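# Move masking tape into the wide cabinet's drawer

## Task

Take the roll of masking tape out of the drawer that holds it and put it in the wide cabinet's open drawer. Afterwards close every drawer completely. Do not shift any cabinet noticeably, and do not let the robot tip over or finish leaning, since either one fails the task. Anything that stays in place only because the robot is holding it does not count as done.

## Robot and tools

ROBOT. TidyBot++ has one arm. Its base is 0.54 m long, 0.50 m wide and 0.38 m high and rolls on four powered casters. On top sits a seven-joint arm with a two-finger gripper. The shoulder is 0.12 m ahead of the base centre and 0.68 m off the floor. At the start the arm is folded with the hand pointing down. In that pose the hand reaches up to 0.08 m past the base front and the elbow is up to 1.15 m high. There are two cameras: base_camera, a 644x364 pinhole camera, and wrist_camera, a 644x476 fisheye that looks along the hand.

FRAMES. The base frame has its origin on the floor below the base centre, with x forward, y left and z up. hand_pose is reported in this frame. It is the point midway between the finger pads; its z axis runs out along the fingers, and the fingers close along its y axis. The odometry frame is the base frame as it stood when the scene began. base_odometry counts wheel turns, so wheel slip shows up as travel. Heading is positive to the left and runs from -3.142 to 3.142. base_tilt is in degrees, and forward and right are positive when the robot leans that way. Tilt and heading each carry a fixed error of about 1 degree.

execute_actions(actions, cameras). actions is a list holding either one action or none. An empty list only returns the state and images. An action may contain base, joints or both, plus an optional speeds. Its motions start together.
- base takes exactly one relative command, an offset from where the base last measured itself. translate_m drives straight in metres, forward positive, -2 to 2. strafe_m moves sideways in metres, left positive, -2 to 2. rotate_rad turns on the spot in radians, counter-clockwise positive, -6.3 to 6.3.
- joints holds absolute targets keyed by name, each optional. joint_1_rad turns the whole arm about the vertical, any angle; positive is clockwise from above, the opposite sense to rotate_rad. joint_2_rad is the shoulder, -2.249 to 2.249. joint_3_rad rolls the upper arm, any angle. joint_4_rad is the elbow, -2.579 to 2.579. joint_5_rad rolls the forearm, any angle. joint_6_rad is the wrist, -2.099 to 2.099. joint_7_rad rolls the hand, any angle; at 1.57, with the hand down, the fingers open toward the robot's left and right. gripper_pos runs from 0 (fully open, about 85 mm gap) to 1 (closed). The gap is roughly 85*(1-gripper_pos) mm. The done tolerance is 0.039 rad for joints 1-4, 0.056 rad for joints 5-7 and 0.03 for the gripper. The any-angle joints take the shorter way round, so turn them in steps smaller than half a turn. Arm joints move at up to 1.39 rad/s, or 1.22 rad/s for joints 5-7. No action runs longer than 15 s.
- speeds caps top speeds for this action only. translate_m and strafe_m take 0.05-0.5 m/s, and rotate_rad takes 0.1-1.57 rad/s. The top of each range is the default. A base move that would need more than 8.667 s is refused.
- cameras is a list of base_camera, wrist_camera or all. Leaving it out or passing null gives all cameras; [] gives none.
Any unknown key or out-of-range value rejects the whole call, and nothing moves. An arm joint or the base that is left out may still be pushing toward its earlier target.

PLANAR ARM GEOMETRY. With joint_1_rad=0, joint_3_rad=3.14 and joint_5_rad=0, the arm moves in the base's x-z plane. The segments are 0.42 m (upper arm), 0.31 m (forearm) and 0.31 m (hand). Their angles from vertical, forward positive, are j2, then j2-j4, then j2-j4-j6. The hand's forward offset from the shoulder is the sum of length*sin(angle), and its height above the shoulder is the sum of length*cos(angle). A downward-pointing hand can rise to about 0.94 m only when close to the base.

wait(seconds) takes 0 to 10 seconds and commands nothing. It returns the state and images.
zoom_image(camera, region) returns a closer view of the latest full image. region is [x0,y0,x1,y1] in pixels, measured from the top-left corner, and can be at most 504x504.
read_manual(section) returns only licence text.
finished_scene(scene) closes the current scene for good; pass its integer number. The goal must already hold with the robot not holding anything in place.

RESULTS. base_status and joint_status give how each motion ended. done means the target was reached; for the base it only means the wheels turned that far. off_target means it came to rest away from the target and may still push. contact_stop and time_out mean the old target was dropped and the part holds where it stopped. A blocked base can report done even though it fell short. 'joint command not followed' with a 'cause:' line means arm targets were withheld, usually to prevent self-collision; the gripper still acts. not_followed targets may be retried later. on_its_own lists motions that this call did not command. motor_effort gives percent of maximum, with the peak in brackets, and is noisy. For the gripper at 1, done means it is empty and off_target means it is holding something. ARM HIT signals a hard hit on the base or the arm itself. Torque limits are 104.5 N m for joints 1-4 (warning at 56.7) and 51.3 N m for joints 5-7 (warning at 29.4). Reaching one freezes the arm and gripper for 10 s and skips the rest of the call. MOTOR HOT appears from 60 °C; an OVER-TEMPERATURE FAULT at 75 °C lets the arm sink and marks keys as limit_stop_at_motor_heat, so resend them. If a stop is reported, later calls in the same reply are not run.

PRACTICAL NOTES. Friction and payload sag leave the hand 1-2 cm or more off. To correct, send each joint its last command plus (desired minus read). While holding an object, never command the joint reading itself. Trust the camera images over hand_pose. Odometry drifts a few cm and several degrees over many moves. The robot keeps holding the last command while you think.

AVOID. Do not drive the base while the arm is snagged above about 0.8 m, because the robot can tip. Sideways pushes or pulls on a raised hand can lift wheels; retract the arm or back away to level it. Do not drive the arm into things with the base. Do not slam drawers, shove cabinets, drop the tape or squeeze into hard contact. Keep the fingers off the floor and keep the arm clear of the base. Loose objects may occasionally be nudged by outside forces.

Each tool is called after "Emit:" as a command line: name --argument value for each argument, lists and objects as JSON in quotes; but a table of rows of numbers goes row by row, as --pt "numbers of a row", without its own name.

## Session

Emit:
execute_actions --actions '[]'

Scene clock: 0.00 s.
base_odometry: x=+0.000 y=+0.000 heading=+0.000 (m, m, rad; odometry frame)
base_tilt: forward=+1.5 right=-0.2 (deg)
base_status: not commanded
joint_positions: joint_1_rad=-0.052 joint_2_rad=-0.379 joint_3_rad=+3.129 joint_4_rad=-2.553 joint_5_rad=+0.027 joint_6_rad=-0.898 joint_7_rad=+1.533 gripper_pos=+0.000
joint_status: not commanded
motor_effort: joint_1_rad=+0 joint_2_rad=+0 joint_3_rad=+0 joint_4_rad=+11 joint_5_rad=+0 joint_6_rad=+0 joint_7_rad=+0 (%)
hand_pose: x=+0.2437 y=+0.0023 z=+0.5838 quat_wxyz=(+0.011, +0.999, +0.021, +0.035) (m; base frame)
pictures: base_camera, wrist_camera
Images, in order (width x height): base_camera 644x364, wrist_camera 644x476.

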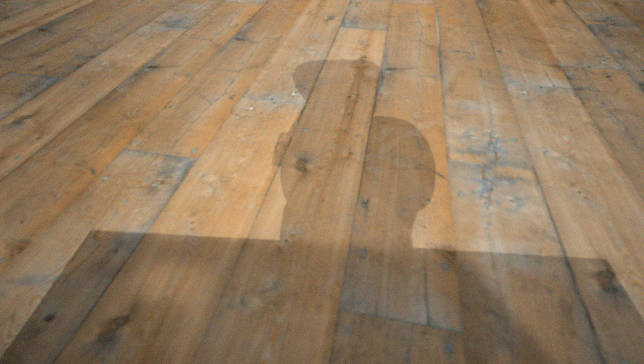

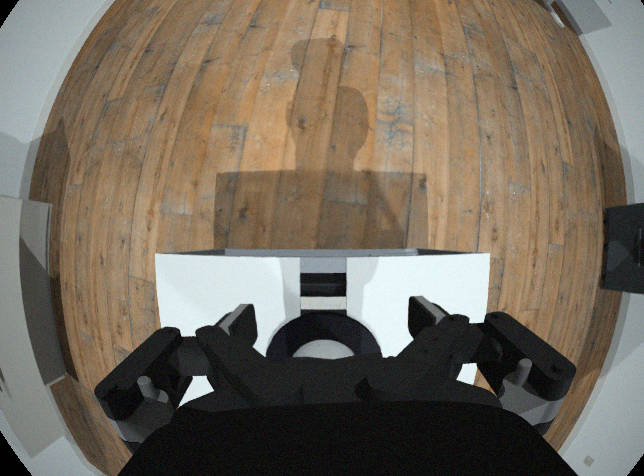

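Emit:
execute_actions --actions '[{"joints":{"joint_6_rad":0.1,"joint_1_rad":-1.57}}]' --cameras '["wrist_camera"]'

Emit:
execute_actions --actions '[{"joints":{"joint_1_rad":1.3}}]' --cameras '["wrist_camera"]'

Scene clock: 4.80 s.
base_odometry: x=+0.000 y=+0.000 heading=+0.000 (m, m, rad; odometry frame)
base_tilt: forward=+1.5 right=-0.2 (deg)
base_status: not commanded
joint_positions: joint_1_rad=-1.559 joint_2_rad=-0.379 joint_3_rad=+3.129 joint_4_rad=-2.553 joint_5_rad=+0.027 joint_6_rad=+0.075 joint_7_rad=+1.533 gripper_pos=+0.000
joint_status: all done
motor_effort: joint_1_rad=+0(1) joint_2_rad=-5(5) joint_3_rad=+1(1) joint_4_rad=+17(17) joint_5_rad=-1(0) joint_6_rad=+8(7) joint_7_rad=+0(1) (%)
hand_pose: x=+0.1165 y=+0.3718 z=+0.7373 quat_wxyz=(-0.353, +0.615, +0.611, +0.351) (m; base frame)
pictures: wrist_camera
Images, in order (width x height): wrist_camera 644x476.

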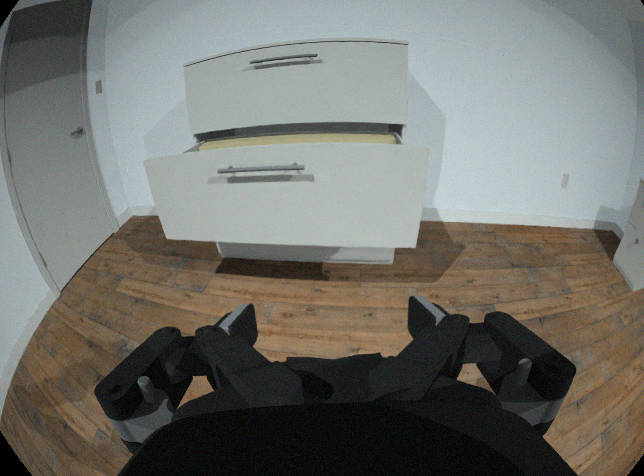

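Scene clock: 8.53 s.
base_odometry: x=+0.000 y=+0.000 heading=+0.000 (m, m, rad; odometry frame)
base_tilt: forward=+1.5 right=-0.3 (deg)
base_status: not commanded
joint_positions: joint_1_rad=+1.289 joint_2_rad=-0.379 joint_3_rad=+3.129 joint_4_rad=-2.553 joint_5_rad=+0.027 joint_6_rad=+0.075 joint_7_rad=+1.533 gripper_pos=+0.000
joint_status: all done
motor_effort: joint_1_rad=+0(1) joint_2_rad=-4(5) joint_3_rad=+0(1) joint_4_rad=+17(17) joint_5_rad=-1(1) joint_6_rad=+8(8) joint_7_rad=+1(0) (%)
hand_pose: x=+0.2288 y=-0.3552 z=+0.7373 quat_wxyz=(+0.296, +0.695, -0.519, +0.401) (m; base frame)
pictures: wrist_camera
Images, in order (width x height): wrist_camera 644x476.

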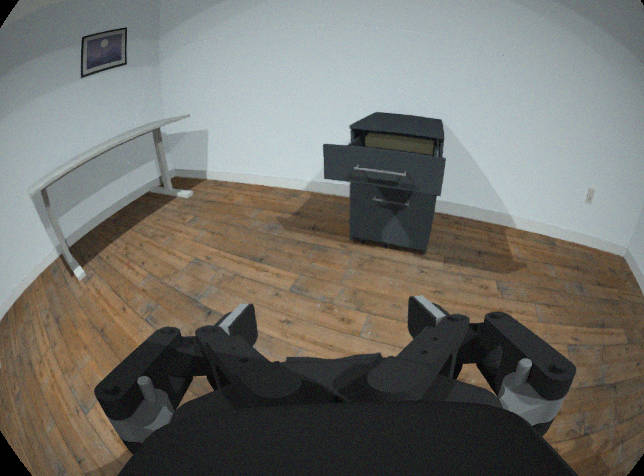

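Emit:
execute_actions --actions '[{"base":{"rotate_rad":-1.57},"joints":{"joint_1_rad":0}}]' --cameras '[]'

Emit:
execute_actions --actions '[{"base":{"strafe_m":0.24}}]' --cameras '[]'

Emit:
execute_actions --actions '[{"base":{"translate_m":0.5},"joints":{"joint_2_rad":0.0,"joint_4_rad":-1.8,"joint_6_rad":-0.8}}]'

Scene clock: 14.23 s.
base_odometry: x=+0.000 y=+0.000 heading=-1.570 (m, m, rad; odometry frame)
base_tilt: forward=+1.5 right=-0.2 (deg)
base_status: done
joint_positions: joint_1_rad=+0.010 joint_2_rad=-0.379 joint_3_rad=+3.129 joint_4_rad=-2.553 joint_5_rad=+0.027 joint_6_rad=+0.075 joint_7_rad=+1.533 gripper_pos=+0.000
joint_status: all done
motor_effort: joint_1_rad=+0(1) joint_2_rad=-5(6) joint_3_rad=+0(1) joint_4_rad=+17(17) joint_5_rad=-1(1) joint_6_rad=+7(8) joint_7_rad=+0(1) (%)
hand_pose: x=+0.4908 y=+0.0031 z=+0.7373 quat_wxyz=(-0.002, +0.867, -0.002, +0.498) (m; base frame)
pictures: none
No camera images: the call's "cameras" was empty. Leave "cameras" out to get every camera's image.

Scene clock: 15.97 s.
base_odometry: x=+0.240 y=+0.000 heading=-1.570 (m, m, rad; odometry frame)
base_tilt: forward=+1.5 right=-0.3 (deg)
base_status: done
joint_positions: joint_1_rad=+0.010 joint_2_rad=-0.379 joint_3_rad=+3.128 joint_4_rad=-2.553 joint_5_rad=+0.027 joint_6_rad=+0.075 joint_7_rad=+1.533 gripper_pos=+0.000
joint_status: not commanded
motor_effort: joint_1_rad=-1(0) joint_2_rad=-5(6) joint_3_rad=+0(2) joint_4_rad=+17(17) joint_5_rad=-1(1) joint_6_rad=+8(8) joint_7_rad=+1(1) (%)
hand_pose: x=+0.4907 y=+0.0033 z=+0.7373 quat_wxyz=(-0.002, +0.867, -0.002, +0.498) (m; base frame)
pictures: none
No camera images: the call's "cameras" was empty. Leave "cameras" out to get every camera's image.

Scene clock: 18.33 s.
base_odometry: x=+0.241 y=-0.500 heading=-1.570 (m, m, rad; odometry frame)
base_tilt: forward=+1.5 right=-0.2 (deg)
base_status: done
joint_positions: joint_1_rad=+0.010 joint_2_rad=-0.014 joint_3_rad=+3.128 joint_4_rad=-1.808 joint_5_rad=+0.027 joint_6_rad=-0.773 joint_7_rad=+1.533 gripper_pos=+0.000
joint_status: all done
motor_effort: joint_1_rad=+0(1) joint_2_rad=-18(20) joint_3_rad=+0(1) joint_4_rad=+17(19) joint_5_rad=+0(0) joint_6_rad=+5(9) joint_7_rad=+0(1) (%)
hand_pose: x=+0.5889 y=-0.0028 z=+0.7717 quat_wxyz=(+0.006, +0.959, -0.010, +0.283) (m; base frame)
pictures: base_camera, wrist_camera
Images, in order (width x height): base_camera 644x364, wrist_camera 644x476.

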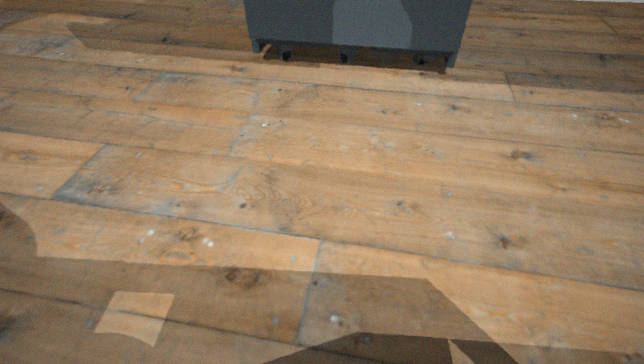

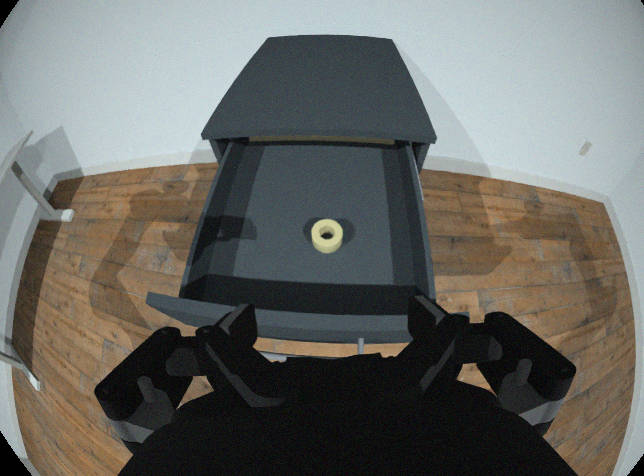

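Emit:
execute_actions --actions '[{"joints":{"joint_2_rad":0.58,"joint_4_rad":-0.733,"joint_6_rad":-1.85}}]' --cameras '[]'

Emit:
execute_actions --actions '[{"base":{"translate_m":0.15}}]'

Scene clock: 24.87 s.
base_odometry: x=+0.241 y=-0.500 heading=-1.570 (m, m, rad; odometry frame)
base_tilt: forward=+1.5 right=-0.2 (deg)
base_status: not commanded
joint_positions: joint_1_rad=+0.010 joint_2_rad=+0.558 joint_3_rad=+3.128 joint_4_rad=-0.744 joint_5_rad=+0.027 joint_6_rad=-1.825 joint_7_rad=+1.533 gripper_pos=+0.000
joint_status: all done
motor_effort: joint_1_rad=+0(0) joint_2_rad=-35(36) joint_3_rad=-1(1) joint_4_rad=+14(19) joint_5_rad=+0(0) joint_6_rad=+0(4) joint_7_rad=+0(0) (%)
hand_pose: x=+0.6492 y=-0.0068 z=+0.8111 quat_wxyz=(+0.009, +1.000, -0.021, +0.007) (m; base frame)
pictures: none
No camera images: the call's "cameras" was empty. Leave "cameras" out to get every camera's image.

Scene clock: 26.33 s.
base_odometry: x=+0.241 y=-0.650 heading=-1.569 (m, m, rad; odometry frame)
base_tilt: forward=+1.5 right=-0.2 (deg)
base_status: done
joint_positions: joint_1_rad=+0.009 joint_2_rad=+0.571 joint_3_rad=+3.128 joint_4_rad=-0.743 joint_5_rad=+0.027 joint_6_rad=-1.827 joint_7_rad=+1.533 gripper_pos=+0.000
joint_status: not commanded
motor_effort: joint_1_rad=+0(2) joint_2_rad=-34(36) joint_3_rad=-1(1) joint_4_rad=+14(15) joint_5_rad=+0(0) joint_6_rad=+0(1) joint_7_rad=+0(1) (%)
hand_pose: x=+0.6505 y=-0.0067 z=+0.8048 quat_wxyz=(+0.009, +1.000, -0.021, +0.001) (m; base frame)
pictures: base_camera, wrist_camera
Images, in order (width x height): base_camera 644x364, wrist_camera 644x476.

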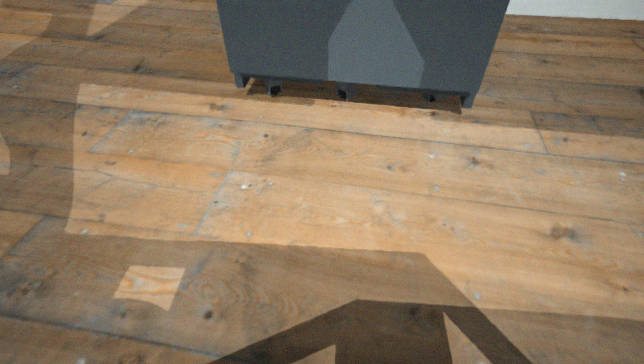

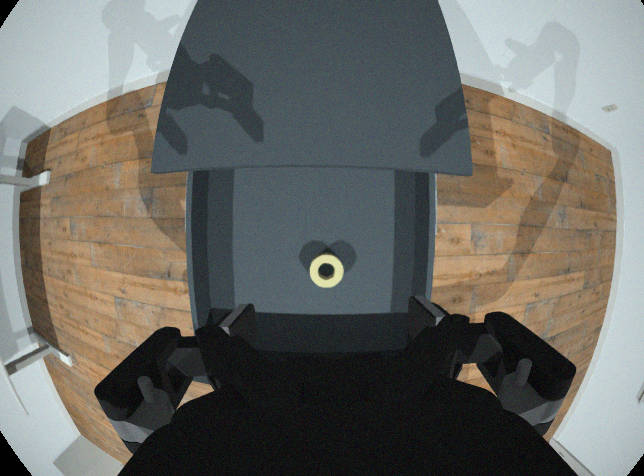

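Emit:
execute_actions --actions '[{"joints":{"joint_1_rad":-0.02,"joint_2_rad":0.60,"joint_4_rad":-1.36,"joint_6_rad":-1.16}}]' --cameras '["wrist_camera"]'

Scene clock: 31.33 s.
base_odometry: x=+0.241 y=-0.650 heading=-1.569 (m, m, rad; odometry frame)
base_tilt: forward=+1.5 right=-0.2 (deg)
base_status: not commanded
joint_positions: joint_1_rad=-0.006 joint_2_rad=+0.583 joint_3_rad=+3.128 joint_4_rad=-1.351 joint_5_rad=+0.027 joint_6_rad=-1.185 joint_7_rad=+1.533 gripper_pos=+0.000
joint_status: all done
motor_effort: joint_1_rad=+0(0) joint_2_rad=-34(37) joint_3_rad=-1(1) joint_4_rad=+14(16) joint_5_rad=-1(0) joint_6_rad=+0(0) joint_7_rad=+1(1) (%)
hand_pose: x=+0.6515 y=+0.0034 z=+0.6106 quat_wxyz=(+0.009, +1.000, -0.005, +0.012) (m; base frame)
pictures: wrist_camera
Images, in order (width x height): wrist_camera 644x476.

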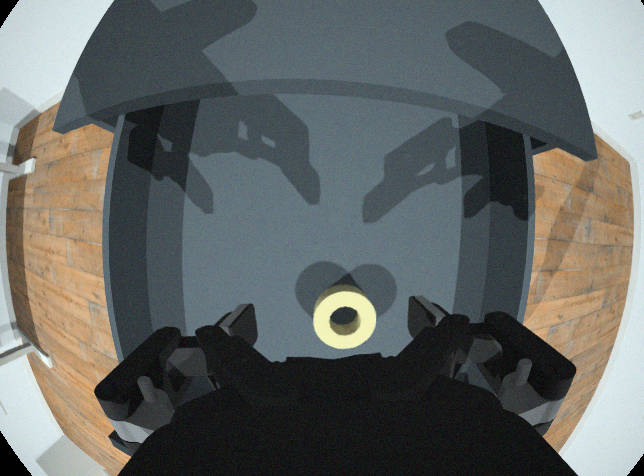

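Emit:
execute_actions --actions '[{"joints":{"joint_1_rad":0.02,"joint_2_rad":0.665,"joint_4_rad":-1.51,"joint_6_rad":-0.96}}]' --cameras '["wrist_camera"]'

Scene clock: 34.87 s.
base_odometry: x=+0.241 y=-0.650 heading=-1.569 (m, m, rad; odometry frame)
base_tilt: forward=+1.5 right=-0.2 (deg)
base_status: not commanded
joint_positions: joint_1_rad=+0.010 joint_2_rad=+0.656 joint_3_rad=+3.128 joint_4_rad=-1.506 joint_5_rad=+0.027 joint_6_rad=-0.985 joint_7_rad=+1.533 gripper_pos=+0.000
joint_status: all done
motor_effort: joint_1_rad=+0(1) joint_2_rad=-35(38) joint_3_rad=-1(1) joint_4_rad=+12(14) joint_5_rad=+0(0) joint_6_rad=+0(0) joint_7_rad=+0(0) (%)
hand_pose: x=+0.6348 y=-0.0042 z=+0.5288 quat_wxyz=(+0.007, +1.000, -0.011, -0.003) (m; base frame)
pictures: wrist_camera
Images, in order (width x height): wrist_camera 644x476.

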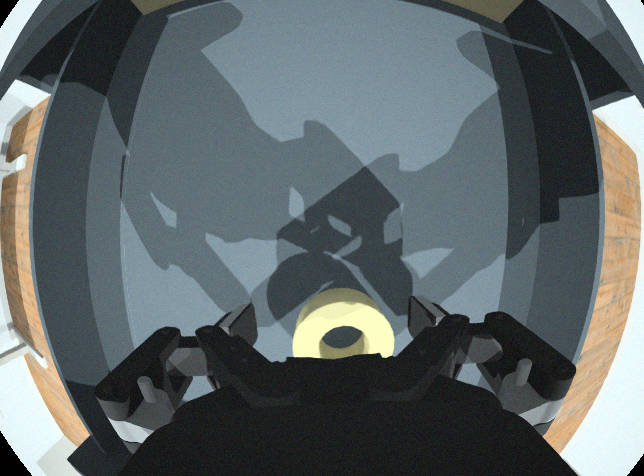

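Emit:
execute_actions --actions '[{"joints":{"joint_1_rad":0.03,"joint_2_rad":0.70,"joint_4_rad":-1.55,"joint_6_rad":-0.89}}]' --cameras '["wrist_camera"]'

Emit:
execute_actions --actions '[{"joints":{"gripper_pos":1}}]' --cameras '["wrist_camera"]'

Emit:
execute_actions --actions '[{"joints":{"joint_2_rad":0.58,"joint_4_rad":-0.733,"joint_6_rad":-1.85}}]' --cameras '["wrist_camera"]'

Scene clock: 42.00 s.
base_odometry: x=+0.241 y=-0.650 heading=-1.569 (m, m, rad; odometry frame)
base_tilt: forward=+1.5 right=-0.2 (deg)
base_status: not commanded
joint_positions: joint_1_rad=+0.014 joint_2_rad=+0.654 joint_3_rad=+3.127 joint_4_rad=-1.526 joint_5_rad=+0.027 joint_6_rad=-0.927 joint_7_rad=+1.533 gripper_pos=+0.000
joint_status: joint_2_rad off_target (ended at +0.654, target +0.700); the others done
motor_effort: joint_1_rad=+0(0) joint_2_rad=-25(35) joint_3_rad=+1(2) joint_4_rad=+8(12) joint_5_rad=+1(3) joint_6_rad=+2(4) joint_7_rad=+0(0) (%)
hand_pose: x=+0.6433 y=-0.0055 z=+0.5248 quat_wxyz=(+0.006, +1.000, -0.012, +0.017) (m; base frame)
pictures: wrist_camera
Images, in order (width x height): wrist_camera 644x476.

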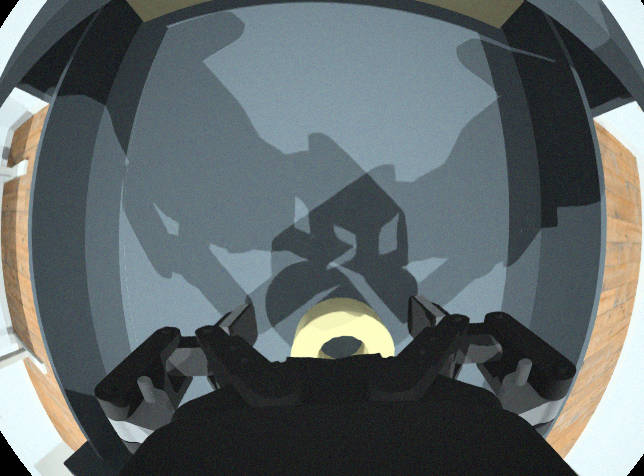

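Scene clock: 43.10 s.
base_odometry: x=+0.241 y=-0.650 heading=-1.569 (m, m, rad; odometry frame)
base_tilt: forward=+1.5 right=-0.2 (deg)
base_status: not commanded
joint_positions: joint_1_rad=+0.009 joint_2_rad=+0.637 joint_3_rad=+3.105 joint_4_rad=-1.523 joint_5_rad=+0.018 joint_6_rad=-0.924 joint_7_rad=+1.533 gripper_pos=+0.516
joint_status: gripper_pos off_target (ended at +0.516, target +1.000)
motor_effort: joint_1_rad=+3(5) joint_2_rad=-24(24) joint_3_rad=+3(6) joint_4_rad=+7(8) joint_5_rad=+3(6) joint_6_rad=+2(3) joint_7_rad=+0(0) (%)
hand_pose: x=+0.6483 y=+0.0108 z=+0.5351 quat_wxyz=(-0.004, +1.000, -0.004, +0.029) (m; base frame)
pictures: wrist_camera
Images, in order (width x height): wrist_camera 644x476.

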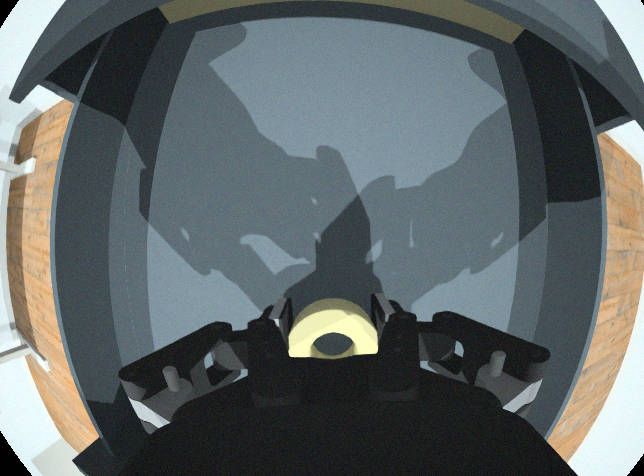

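Scene clock: 45.20 s.
base_odometry: x=+0.241 y=-0.650 heading=-1.569 (m, m, rad; odometry frame)
base_tilt: forward=+1.5 right=-0.2 (deg)
base_status: not commanded
joint_positions: joint_1_rad=+0.023 joint_2_rad=+0.599 joint_3_rad=+3.120 joint_4_rad=-0.743 joint_5_rad=+0.018 joint_6_rad=-1.826 joint_7_rad=+1.533 gripper_pos=+0.516
joint_status: all done
motor_effort: joint_1_rad=+0(3) joint_2_rad=-36(40) joint_3_rad=-1(3) joint_4_rad=+14(14) joint_5_rad=-1(3) joint_6_rad=+0(4) joint_7_rad=+1(1) (%)
hand_pose: x=+0.6539 y=-0.0082 z=+0.7896 quat_wxyz=(+0.003, +1.000, -0.023, -0.013) (m; base frame)
pictures: wrist_camera
Images, in order (width x height): wrist_camera 644x476.

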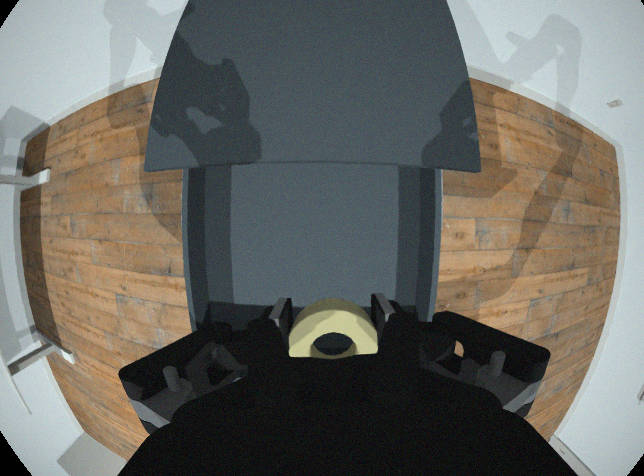

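Emit:
execute_actions --actions '[{"base":{"translate_m":-0.8},"joints":{"joint_2_rad":0.0,"joint_4_rad":-1.6,"joint_6_rad":-0.9}}]' --cameras '["wrist_camera"]'

Emit:
execute_actions --actions '[{"base":{"rotate_rad":3.14}}]' --cameras '["wrist_camera"]'

Emit:
execute_actions --actions '[{"base":{"strafe_m":0.24}}]'

Scene clock: 51.27 s.
base_odometry: x=+0.240 y=+0.150 heading=-1.570 (m, m, rad; odometry frame)
base_tilt: forward=+1.5 right=-0.2 (deg)
base_status: done
joint_positions: joint_1_rad=+0.026 joint_2_rad=+0.013 joint_3_rad=+3.122 joint_4_rad=-1.593 joint_5_rad=+0.018 joint_6_rad=-0.927 joint_7_rad=+1.533 gripper_pos=+0.516
joint_status: all done
motor_effort: joint_1_rad=+0(4) joint_2_rad=-20(39) joint_3_rad=+0(2) joint_4_rad=+18(18) joint_5_rad=+0(1) joint_6_rad=+6(6) joint_7_rad=+0(0) (%)
hand_pose: x=+0.6166 y=-0.0061 z=+0.8361 quat_wxyz=(+0.004, +0.954, -0.018, +0.300) (m; base frame)
pictures: wrist_camera
Images, in order (width x height): wrist_camera 644x476.

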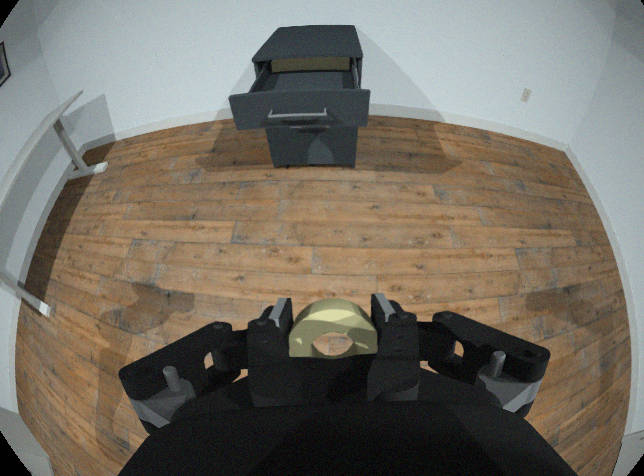

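Scene clock: 54.63 s.
base_odometry: x=+0.240 y=+0.150 heading=+1.570 (m, m, rad; odometry frame)
base_tilt: forward=+1.5 right=-0.2 (deg)
base_status: done
joint_positions: joint_1_rad=+0.027 joint_2_rad=+0.013 joint_3_rad=+3.126 joint_4_rad=-1.593 joint_5_rad=+0.018 joint_6_rad=-0.921 joint_7_rad=+1.533 gripper_pos=+0.516
joint_status: not commanded
motor_effort: joint_1_rad=+0(3) joint_2_rad=-19(22) joint_3_rad=+0(3) joint_4_rad=+18(19) joint_5_rad=-1(0) joint_6_rad=+5(5) joint_7_rad=+1(0) (%)
hand_pose: x=+0.6181 y=-0.0089 z=+0.8372 quat_wxyz=(+0.004, +0.953, -0.020, +0.303) (m; base frame)
pictures: wrist_camera
Images, in order (width x height): wrist_camera 644x476.

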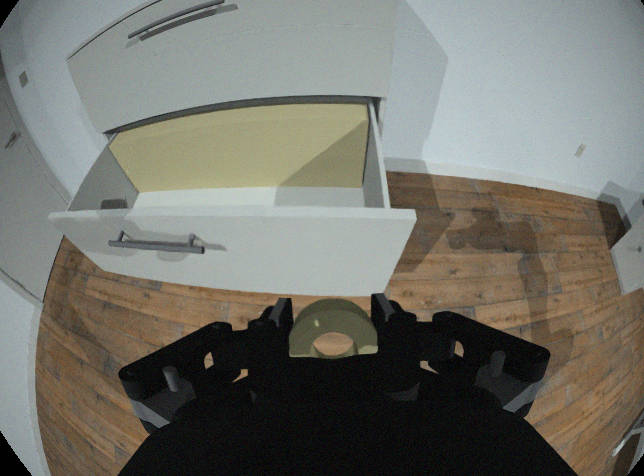

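Scene clock: 56.40 s.
base_odometry: x=+0.000 y=+0.150 heading=+1.571 (m, m, rad; odometry frame)
base_tilt: forward=+1.5 right=-0.2 (deg)
base_status: done
joint_positions: joint_1_rad=+0.026 joint_2_rad=+0.013 joint_3_rad=+3.125 joint_4_rad=-1.593 joint_5_rad=+0.018 joint_6_rad=-0.921 joint_7_rad=+1.533 gripper_pos=+0.516
joint_status: not commanded
motor_effort: joint_1_rad=+0(2) joint_2_rad=-20(21) joint_3_rad=+0(3) joint_4_rad=+18(18) joint_5_rad=-1(1) joint_6_rad=+6(5) joint_7_rad=+1(1) (%)
hand_pose: x=+0.6181 y=-0.0078 z=+0.8372 quat_wxyz=(+0.004, +0.953, -0.019, +0.303) (m; base frame)
pictures: base_camera, wrist_camera
Images, in order (width x height): base_camera 644x364, wrist_camera 644x476.

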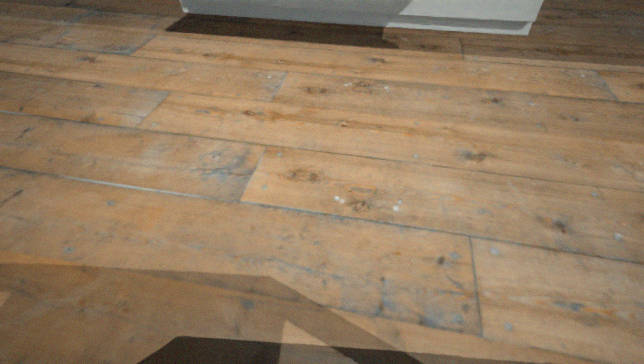

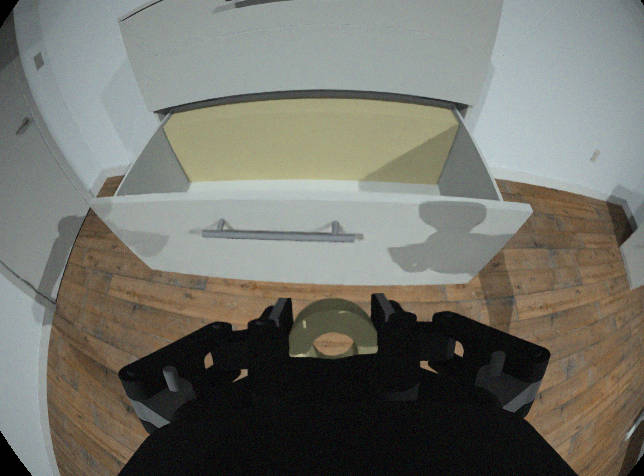

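Emit:
execute_actions --actions '[{"base":{"translate_m":0.3},"joints":{"joint_2_rad":0.58,"joint_4_rad":-0.733,"joint_6_rad":-1.75}}]'

Scene clock: 60.03 s.
base_odometry: x=+0.000 y=+0.450 heading=+1.571 (m, m, rad; odometry frame)
base_tilt: forward=+1.5 right=-0.2 (deg)
base_status: done
joint_positions: joint_1_rad=+0.026 joint_2_rad=+0.559 joint_3_rad=+3.125 joint_4_rad=-0.745 joint_5_rad=+0.018 joint_6_rad=-1.726 joint_7_rad=+1.533 gripper_pos=+0.516
joint_status: all done
motor_effort: joint_1_rad=+0(0) joint_2_rad=-35(37) joint_3_rad=-1(1) joint_4_rad=+15(20) joint_5_rad=+0(0) joint_6_rad=+1(6) joint_7_rad=+0(0) (%)
hand_pose: x=+0.6800 y=-0.0121 z=+0.8121 quat_wxyz=(+0.004, +0.998, -0.027, +0.056) (m; base frame)
pictures: base_camera, wrist_camera
Images, in order (width x height): base_camera 644x364, wrist_camera 644x476.

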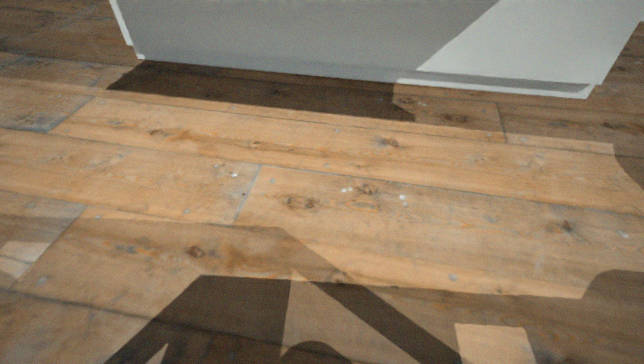

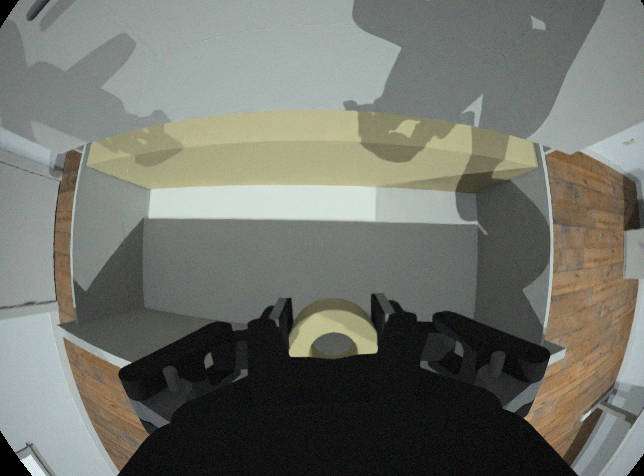

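Emit:
execute_actions --actions '[{"joints":{"joint_2_rad":0.8,"joint_4_rad":-1.354,"joint_6_rad":-0.84}}]' --cameras '["wrist_camera"]'

Scene clock: 64.03 s.
base_odometry: x=+0.000 y=+0.450 heading=+1.571 (m, m, rad; odometry frame)
base_tilt: forward=+1.5 right=-0.2 (deg)
base_status: not commanded
joint_positions: joint_1_rad=+0.026 joint_2_rad=+0.788 joint_3_rad=+3.125 joint_4_rad=-1.346 joint_5_rad=+0.018 joint_6_rad=-0.864 joint_7_rad=+1.533 gripper_pos=+0.516
joint_status: all done
motor_effort: joint_1_rad=+0(0) joint_2_rad=-39(43) joint_3_rad=-1(1) joint_4_rad=+13(16) joint_5_rad=-1(1) joint_6_rad=+2(1) joint_7_rad=+0(0) (%)
hand_pose: x=+0.7274 y=-0.0095 z=+0.5027 quat_wxyz=(+0.000, +0.997, -0.021, +0.072) (m; base frame)
pictures: wrist_camera
Images, in order (width x height): wrist_camera 644x476.

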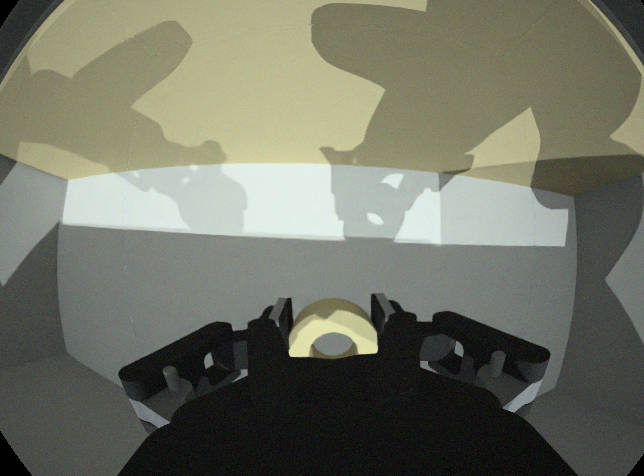

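Emit:
execute_actions --actions '[{"joints":{"joint_2_rad":0.99,"joint_4_rad":-1.37,"joint_6_rad":-0.68}}]' --cameras '["wrist_camera"]'

Scene clock: 67.00 s.
base_odometry: x=+0.000 y=+0.450 heading=+1.571 (m, m, rad; odometry frame)
base_tilt: forward=+1.5 right=-0.2 (deg)
base_status: not commanded
joint_positions: joint_1_rad=+0.026 joint_2_rad=+0.958 joint_3_rad=+3.125 joint_4_rad=-1.357 joint_5_rad=+0.018 joint_6_rad=-0.703 joint_7_rad=+1.533 gripper_pos=+0.516
joint_status: all done
motor_effort: joint_1_rad=-1(0) joint_2_rad=-36(45) joint_3_rad=-1(1) joint_4_rad=+9(13) joint_5_rad=-1(0) joint_6_rad=+2(6) joint_7_rad=+0(0) (%)
hand_pose: x=+0.7330 y=-0.0085 z=+0.4024 quat_wxyz=(-0.001, +0.998, -0.021, +0.062) (m; base frame)
pictures: wrist_camera
Images, in order (width x height): wrist_camera 644x476.

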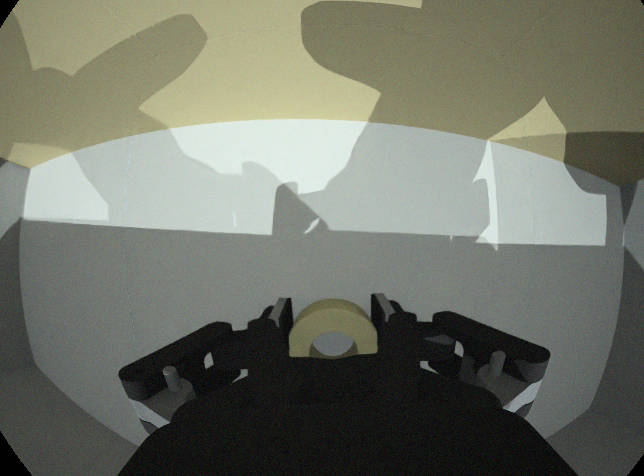

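Emit:
execute_actions --actions '[{"joints":{"gripper_pos":0}}]' --cameras '[]'

Emit:
execute_actions --actions '[{"joints":{"joint_2_rad":0.58,"joint_4_rad":-0.9,"joint_6_rad":-1.6}}]' --cameras '["wrist_camera"]'

Emit:
execute_actions --actions '[{"base":{"translate_m":-0.35},"joints":{"gripper_pos":1}}]' --cameras '[]'

Emit:
execute_actions --actions '[{"joints":{"joint_2_rad":0.5,"joint_4_rad":-2.3,"joint_6_rad":1.2,"joint_1_rad":0.1}}]'

Scene clock: 71.20 s.
base_odometry: x=+0.000 y=+0.450 heading=+1.571 (m, m, rad; odometry frame)
base_tilt: forward=+1.5 right=-0.2 (deg)
base_status: not commanded
joint_positions: joint_1_rad=+0.026 joint_2_rad=+0.975 joint_3_rad=+3.125 joint_4_rad=-1.360 joint_5_rad=+0.018 joint_6_rad=-0.703 joint_7_rad=+1.533 gripper_pos=+0.000
joint_status: all done
motor_effort: joint_1_rad=+0(1) joint_2_rad=-41(41) joint_3_rad=-1(2) joint_4_rad=+11(11) joint_5_rad=-1(1) joint_6_rad=+1(2) joint_7_rad=+0(0) (%)
hand_pose: x=+0.7262 y=-0.0084 z=+0.3910 quat_wxyz=(-0.001, +0.998, -0.021, +0.052) (m; base frame)
pictures: none
No camera images: the call's "cameras" was empty. Leave "cameras" out to get every camera's image.

Scene clock: 73.00 s.
base_odometry: x=+0.000 y=+0.450 heading=+1.571 (m, m, rad; odometry frame)
base_tilt: forward=+1.5 right=-0.2 (deg)
base_status: not commanded
joint_positions: joint_1_rad=+0.026 joint_2_rad=+0.577 joint_3_rad=+3.125 joint_4_rad=-0.904 joint_5_rad=+0.018 joint_6_rad=-1.580 joint_7_rad=+1.533 gripper_pos=+0.000
joint_status: all done
motor_effort: joint_1_rad=+0(1) joint_2_rad=-37(46) joint_3_rad=-1(1) joint_4_rad=+15(16) joint_5_rad=+0(0) joint_6_rad=+1(1) joint_7_rad=+1(0) (%)
hand_pose: x=+0.6867 y=-0.0118 z=+0.7528 quat_wxyz=(+0.004, +0.999, -0.025, +0.041) (m; base frame)
pictures: wrist_camera
Images, in order (width x height): wrist_camera 644x476.

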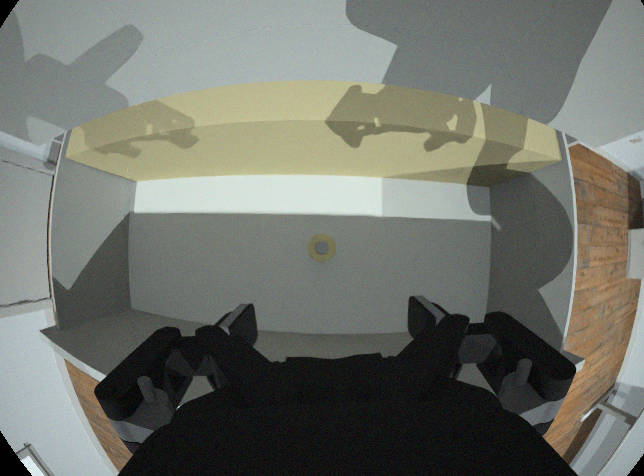

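Scene clock: 75.13 s.
base_odometry: x=+0.000 y=+0.100 heading=+1.571 (m, m, rad; odometry frame)
base_tilt: forward=+1.5 right=-0.2 (deg)
base_status: done
joint_positions: joint_1_rad=+0.027 joint_2_rad=+0.577 joint_3_rad=+3.125 joint_4_rad=-0.904 joint_5_rad=+0.018 joint_6_rad=-1.580 joint_7_rad=+1.533 gripper_pos=+0.999
joint_status: all done
motor_effort: joint_1_rad=+0(2) joint_2_rad=-35(39) joint_3_rad=-1(2) joint_4_rad=+15(16) joint_5_rad=+0(0) joint_6_rad=+1(2) joint_7_rad=+1(1) (%)
hand_pose: x=+0.6864 y=-0.0121 z=+0.7525 quat_wxyz=(+0.004, +0.999, -0.026, +0.040) (m; base frame)
pictures: none
No camera images: the call's "cameras" was empty. Leave "cameras" out to get every camera's image.

Scene clock: 78.33 s.
base_odometry: x=+0.000 y=+0.100 heading=+1.571 (m, m, rad; odometry frame)
base_tilt: forward=+1.5 right=-0.2 (deg)
base_status: not commanded
joint_positions: joint_1_rad=+0.086 joint_2_rad=+0.523 joint_3_rad=+3.125 joint_4_rad=-2.289 joint_5_rad=+0.018 joint_6_rad=+1.179 joint_7_rad=+1.533 gripper_pos=+0.999
joint_status: all done
motor_effort: joint_1_rad=+0(1) joint_2_rad=-29(36) joint_3_rad=-1(1) joint_4_rad=+9(16) joint_5_rad=-1(1) joint_6_rad=+9(9) joint_7_rad=+0(0) (%)
hand_pose: x=+0.7402 y=-0.0384 z=+0.7296 quat_wxyz=(+0.005, +0.728, -0.034, +0.685) (m; base frame)
pictures: base_camera, wrist_camera
Images, in order (width x height): base_camera 644x364, wrist_camera 644x476.

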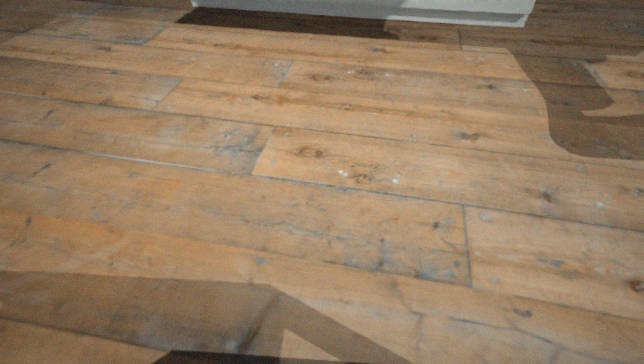

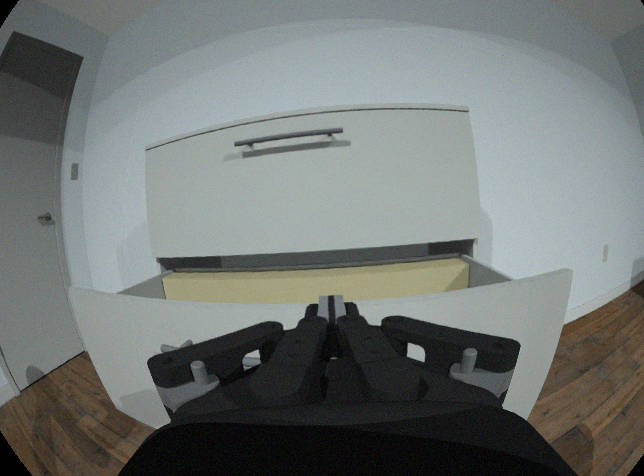

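Emit:
execute_actions --actions '[{"joints":{"joint_2_rad":0.9,"joint_4_rad":-2.0,"joint_6_rad":0.75,"joint_1_rad":0.0}}]' --cameras '["wrist_camera"]'

Emit:
execute_actions --actions '[{"base":{"translate_m":0.35},"speeds":{"translate_m":0.1}}]'

Scene clock: 82.90 s.
base_odometry: x=+0.000 y=+0.100 heading=+1.571 (m, m, rad; odometry frame)
base_tilt: forward=+1.5 right=-0.3 (deg)
base_status: not commanded
joint_positions: joint_1_rad=+0.010 joint_2_rad=+0.893 joint_3_rad=+3.125 joint_4_rad=-2.013 joint_5_rad=+0.018 joint_6_rad=+0.770 joint_7_rad=+1.533 gripper_pos=+0.999
joint_status: all done
motor_effort: joint_1_rad=+0(1) joint_2_rad=-36(39) joint_3_rad=-1(2) joint_4_rad=+7(9) joint_5_rad=+0(0) joint_6_rad=+8(9) joint_7_rad=+1(0) (%)
hand_pose: x=+0.7830 y=+0.0082 z=+0.4736 quat_wxyz=(-0.017, +0.876, -0.011, +0.482) (m; base frame)
pictures: wrist_camera
Images, in order (width x height): wrist_camera 644x476.

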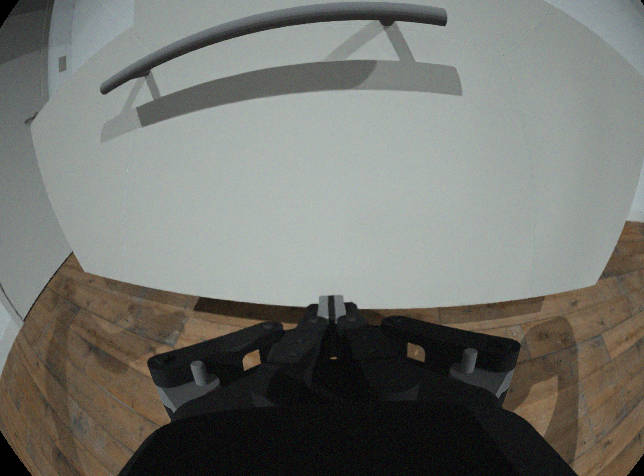

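Scene clock: 87.03 s.
base_odometry: x=+0.000 y=+0.450 heading=+1.570 (m, m, rad; odometry frame)
base_tilt: forward=+1.5 right=-0.2 (deg)
base_status: done
joint_positions: joint_1_rad=+0.007 joint_2_rad=+0.893 joint_3_rad=+3.126 joint_4_rad=-2.009 joint_5_rad=+0.018 joint_6_rad=+0.752 joint_7_rad=+1.533 gripper_pos=+0.999
joint_status: not commanded
motor_effort: joint_1_rad=-1(2) joint_2_rad=-35(40) joint_3_rad=-1(3) joint_4_rad=+7(19) joint_5_rad=-1(1) joint_6_rad=+8(12) joint_7_rad=+1(1) (%)
hand_pose: x=+0.7816 y=+0.0091 z=+0.4699 quat_wxyz=(-0.017, +0.880, -0.010, +0.475) (m; base frame)
pictures: base_camera, wrist_camera
Images, in order (width x height): base_camera 644x364, wrist_camera 644x476.

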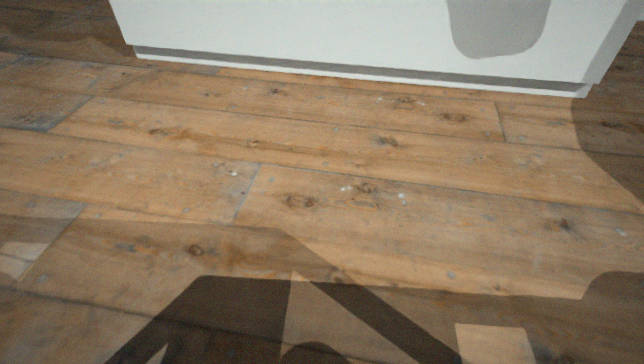

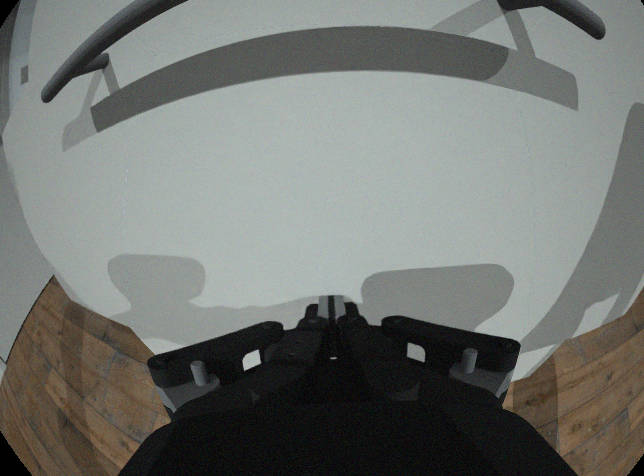

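Nearly shut; small steps.

Emit:
execute_actions --actions '[{"base":{"translate_m":0.04},"speeds":{"translate_m":0.05}}]' --cameras '["wrist_camera"]'

Scene clock: 89.37 s.
base_odometry: x=+0.000 y=+0.490 heading=+1.569 (m, m, rad; odometry frame)
base_tilt: forward=+1.5 right=-0.2 (deg)
base_status: done
joint_positions: joint_1_rad=+0.005 joint_2_rad=+0.893 joint_3_rad=+3.128 joint_4_rad=-2.018 joint_5_rad=+0.018 joint_6_rad=+0.752 joint_7_rad=+1.533 gripper_pos=+0.999
joint_status: not commanded
motor_effort: joint_1_rad=+0(2) joint_2_rad=-37(39) joint_3_rad=-1(3) joint_4_rad=+9(14) joint_5_rad=-1(1) joint_6_rad=+9(11) joint_7_rad=+0(0) (%)
hand_pose: x=+0.7771 y=+0.0098 z=+0.4668 quat_wxyz=(-0.017, +0.882, -0.009, +0.471) (m; base frame)
pictures: wrist_camera
Images, in order (width x height): wrist_camera 644x476.

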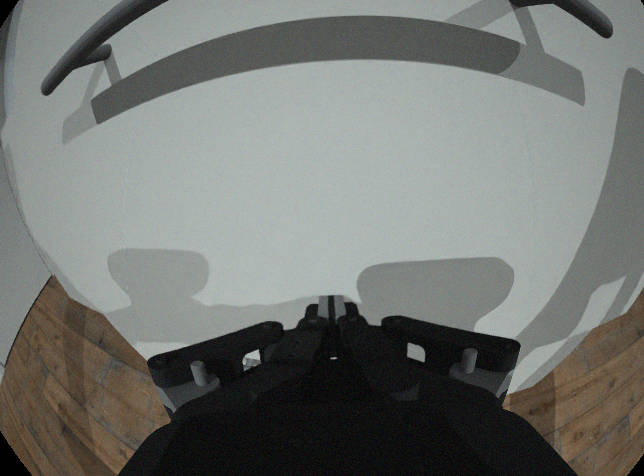

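Emit:
execute_actions --actions '[{"base":{"translate_m":0.03},"speeds":{"translate_m":0.05}}]' --cameras '["wrist_camera"]'

Scene clock: 91.43 s.
base_odometry: x=+0.001 y=+0.520 heading=+1.569 (m, m, rad; odometry frame)
base_tilt: forward=+1.5 right=-0.2 (deg)
base_status: done
joint_positions: joint_1_rad=+0.004 joint_2_rad=+0.893 joint_3_rad=+3.129 joint_4_rad=-2.020 joint_5_rad=+0.018 joint_6_rad=+0.751 joint_7_rad=+1.533 gripper_pos=+0.999
joint_status: not commanded
motor_effort: joint_1_rad=-1(2) joint_2_rad=-37(38) joint_3_rad=-1(3) joint_4_rad=+10(15) joint_5_rad=-1(2) joint_6_rad=+10(12) joint_7_rad=+1(2) (%)
hand_pose: x=+0.7759 y=+0.0100 z=+0.4656 quat_wxyz=(-0.016, +0.883, -0.008, +0.470) (m; base frame)
pictures: wrist_camera
Images, in order (width x height): wrist_camera 644x476.

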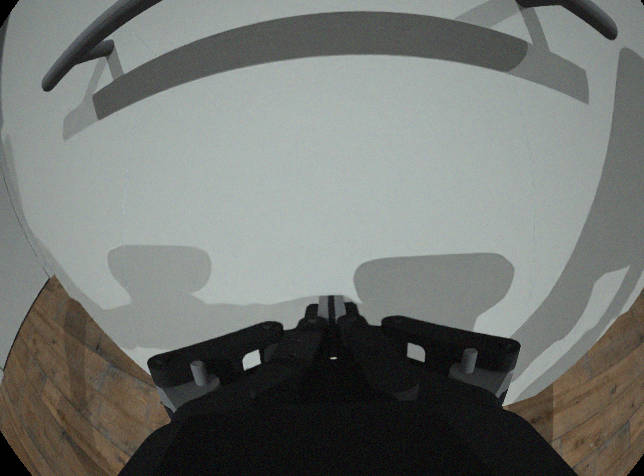

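Emit:
execute_actions --actions '[{"base":{"translate_m":0.03},"speeds":{"translate_m":0.05}}]' --cameras '["wrist_camera"]'

Scene clock: 98.23 s.
base_odometry: x=+0.001 y=+0.550 heading=+1.568 (m, m, rad; odometry frame)
base_tilt: forward=+1.5 right=-0.2 (deg)
base_status: done
joint_positions: joint_1_rad=+0.001 joint_2_rad=+0.894 joint_3_rad=+3.128 joint_4_rad=-2.057 joint_5_rad=+0.018 joint_6_rad=+0.739 joint_7_rad=+1.533 gripper_pos=+0.999
joint_status: not commanded
motor_effort: joint_1_rad=+1(2) joint_2_rad=-35(39) joint_3_rad=+0(2) joint_4_rad=+17(24) joint_5_rad=-1(2) joint_6_rad=+11(14) joint_7_rad=+0(0) (%)
hand_pose: x=+0.7559 y=+0.0122 z=+0.4505 quat_wxyz=(-0.017, +0.894, -0.007, +0.448) (m; base frame)
pictures: wrist_camera
Images, in order (width x height): wrist_camera 644x476.

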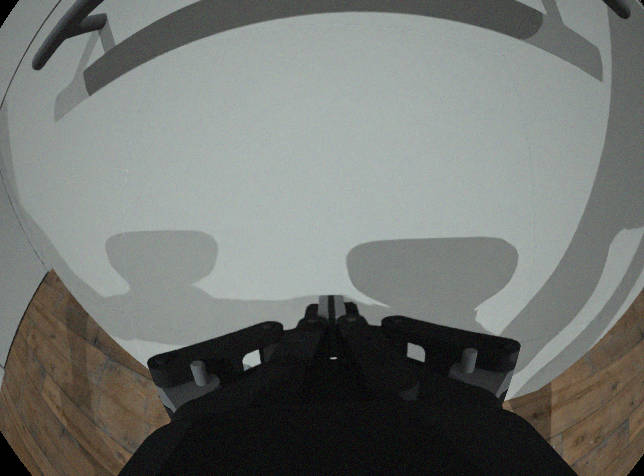

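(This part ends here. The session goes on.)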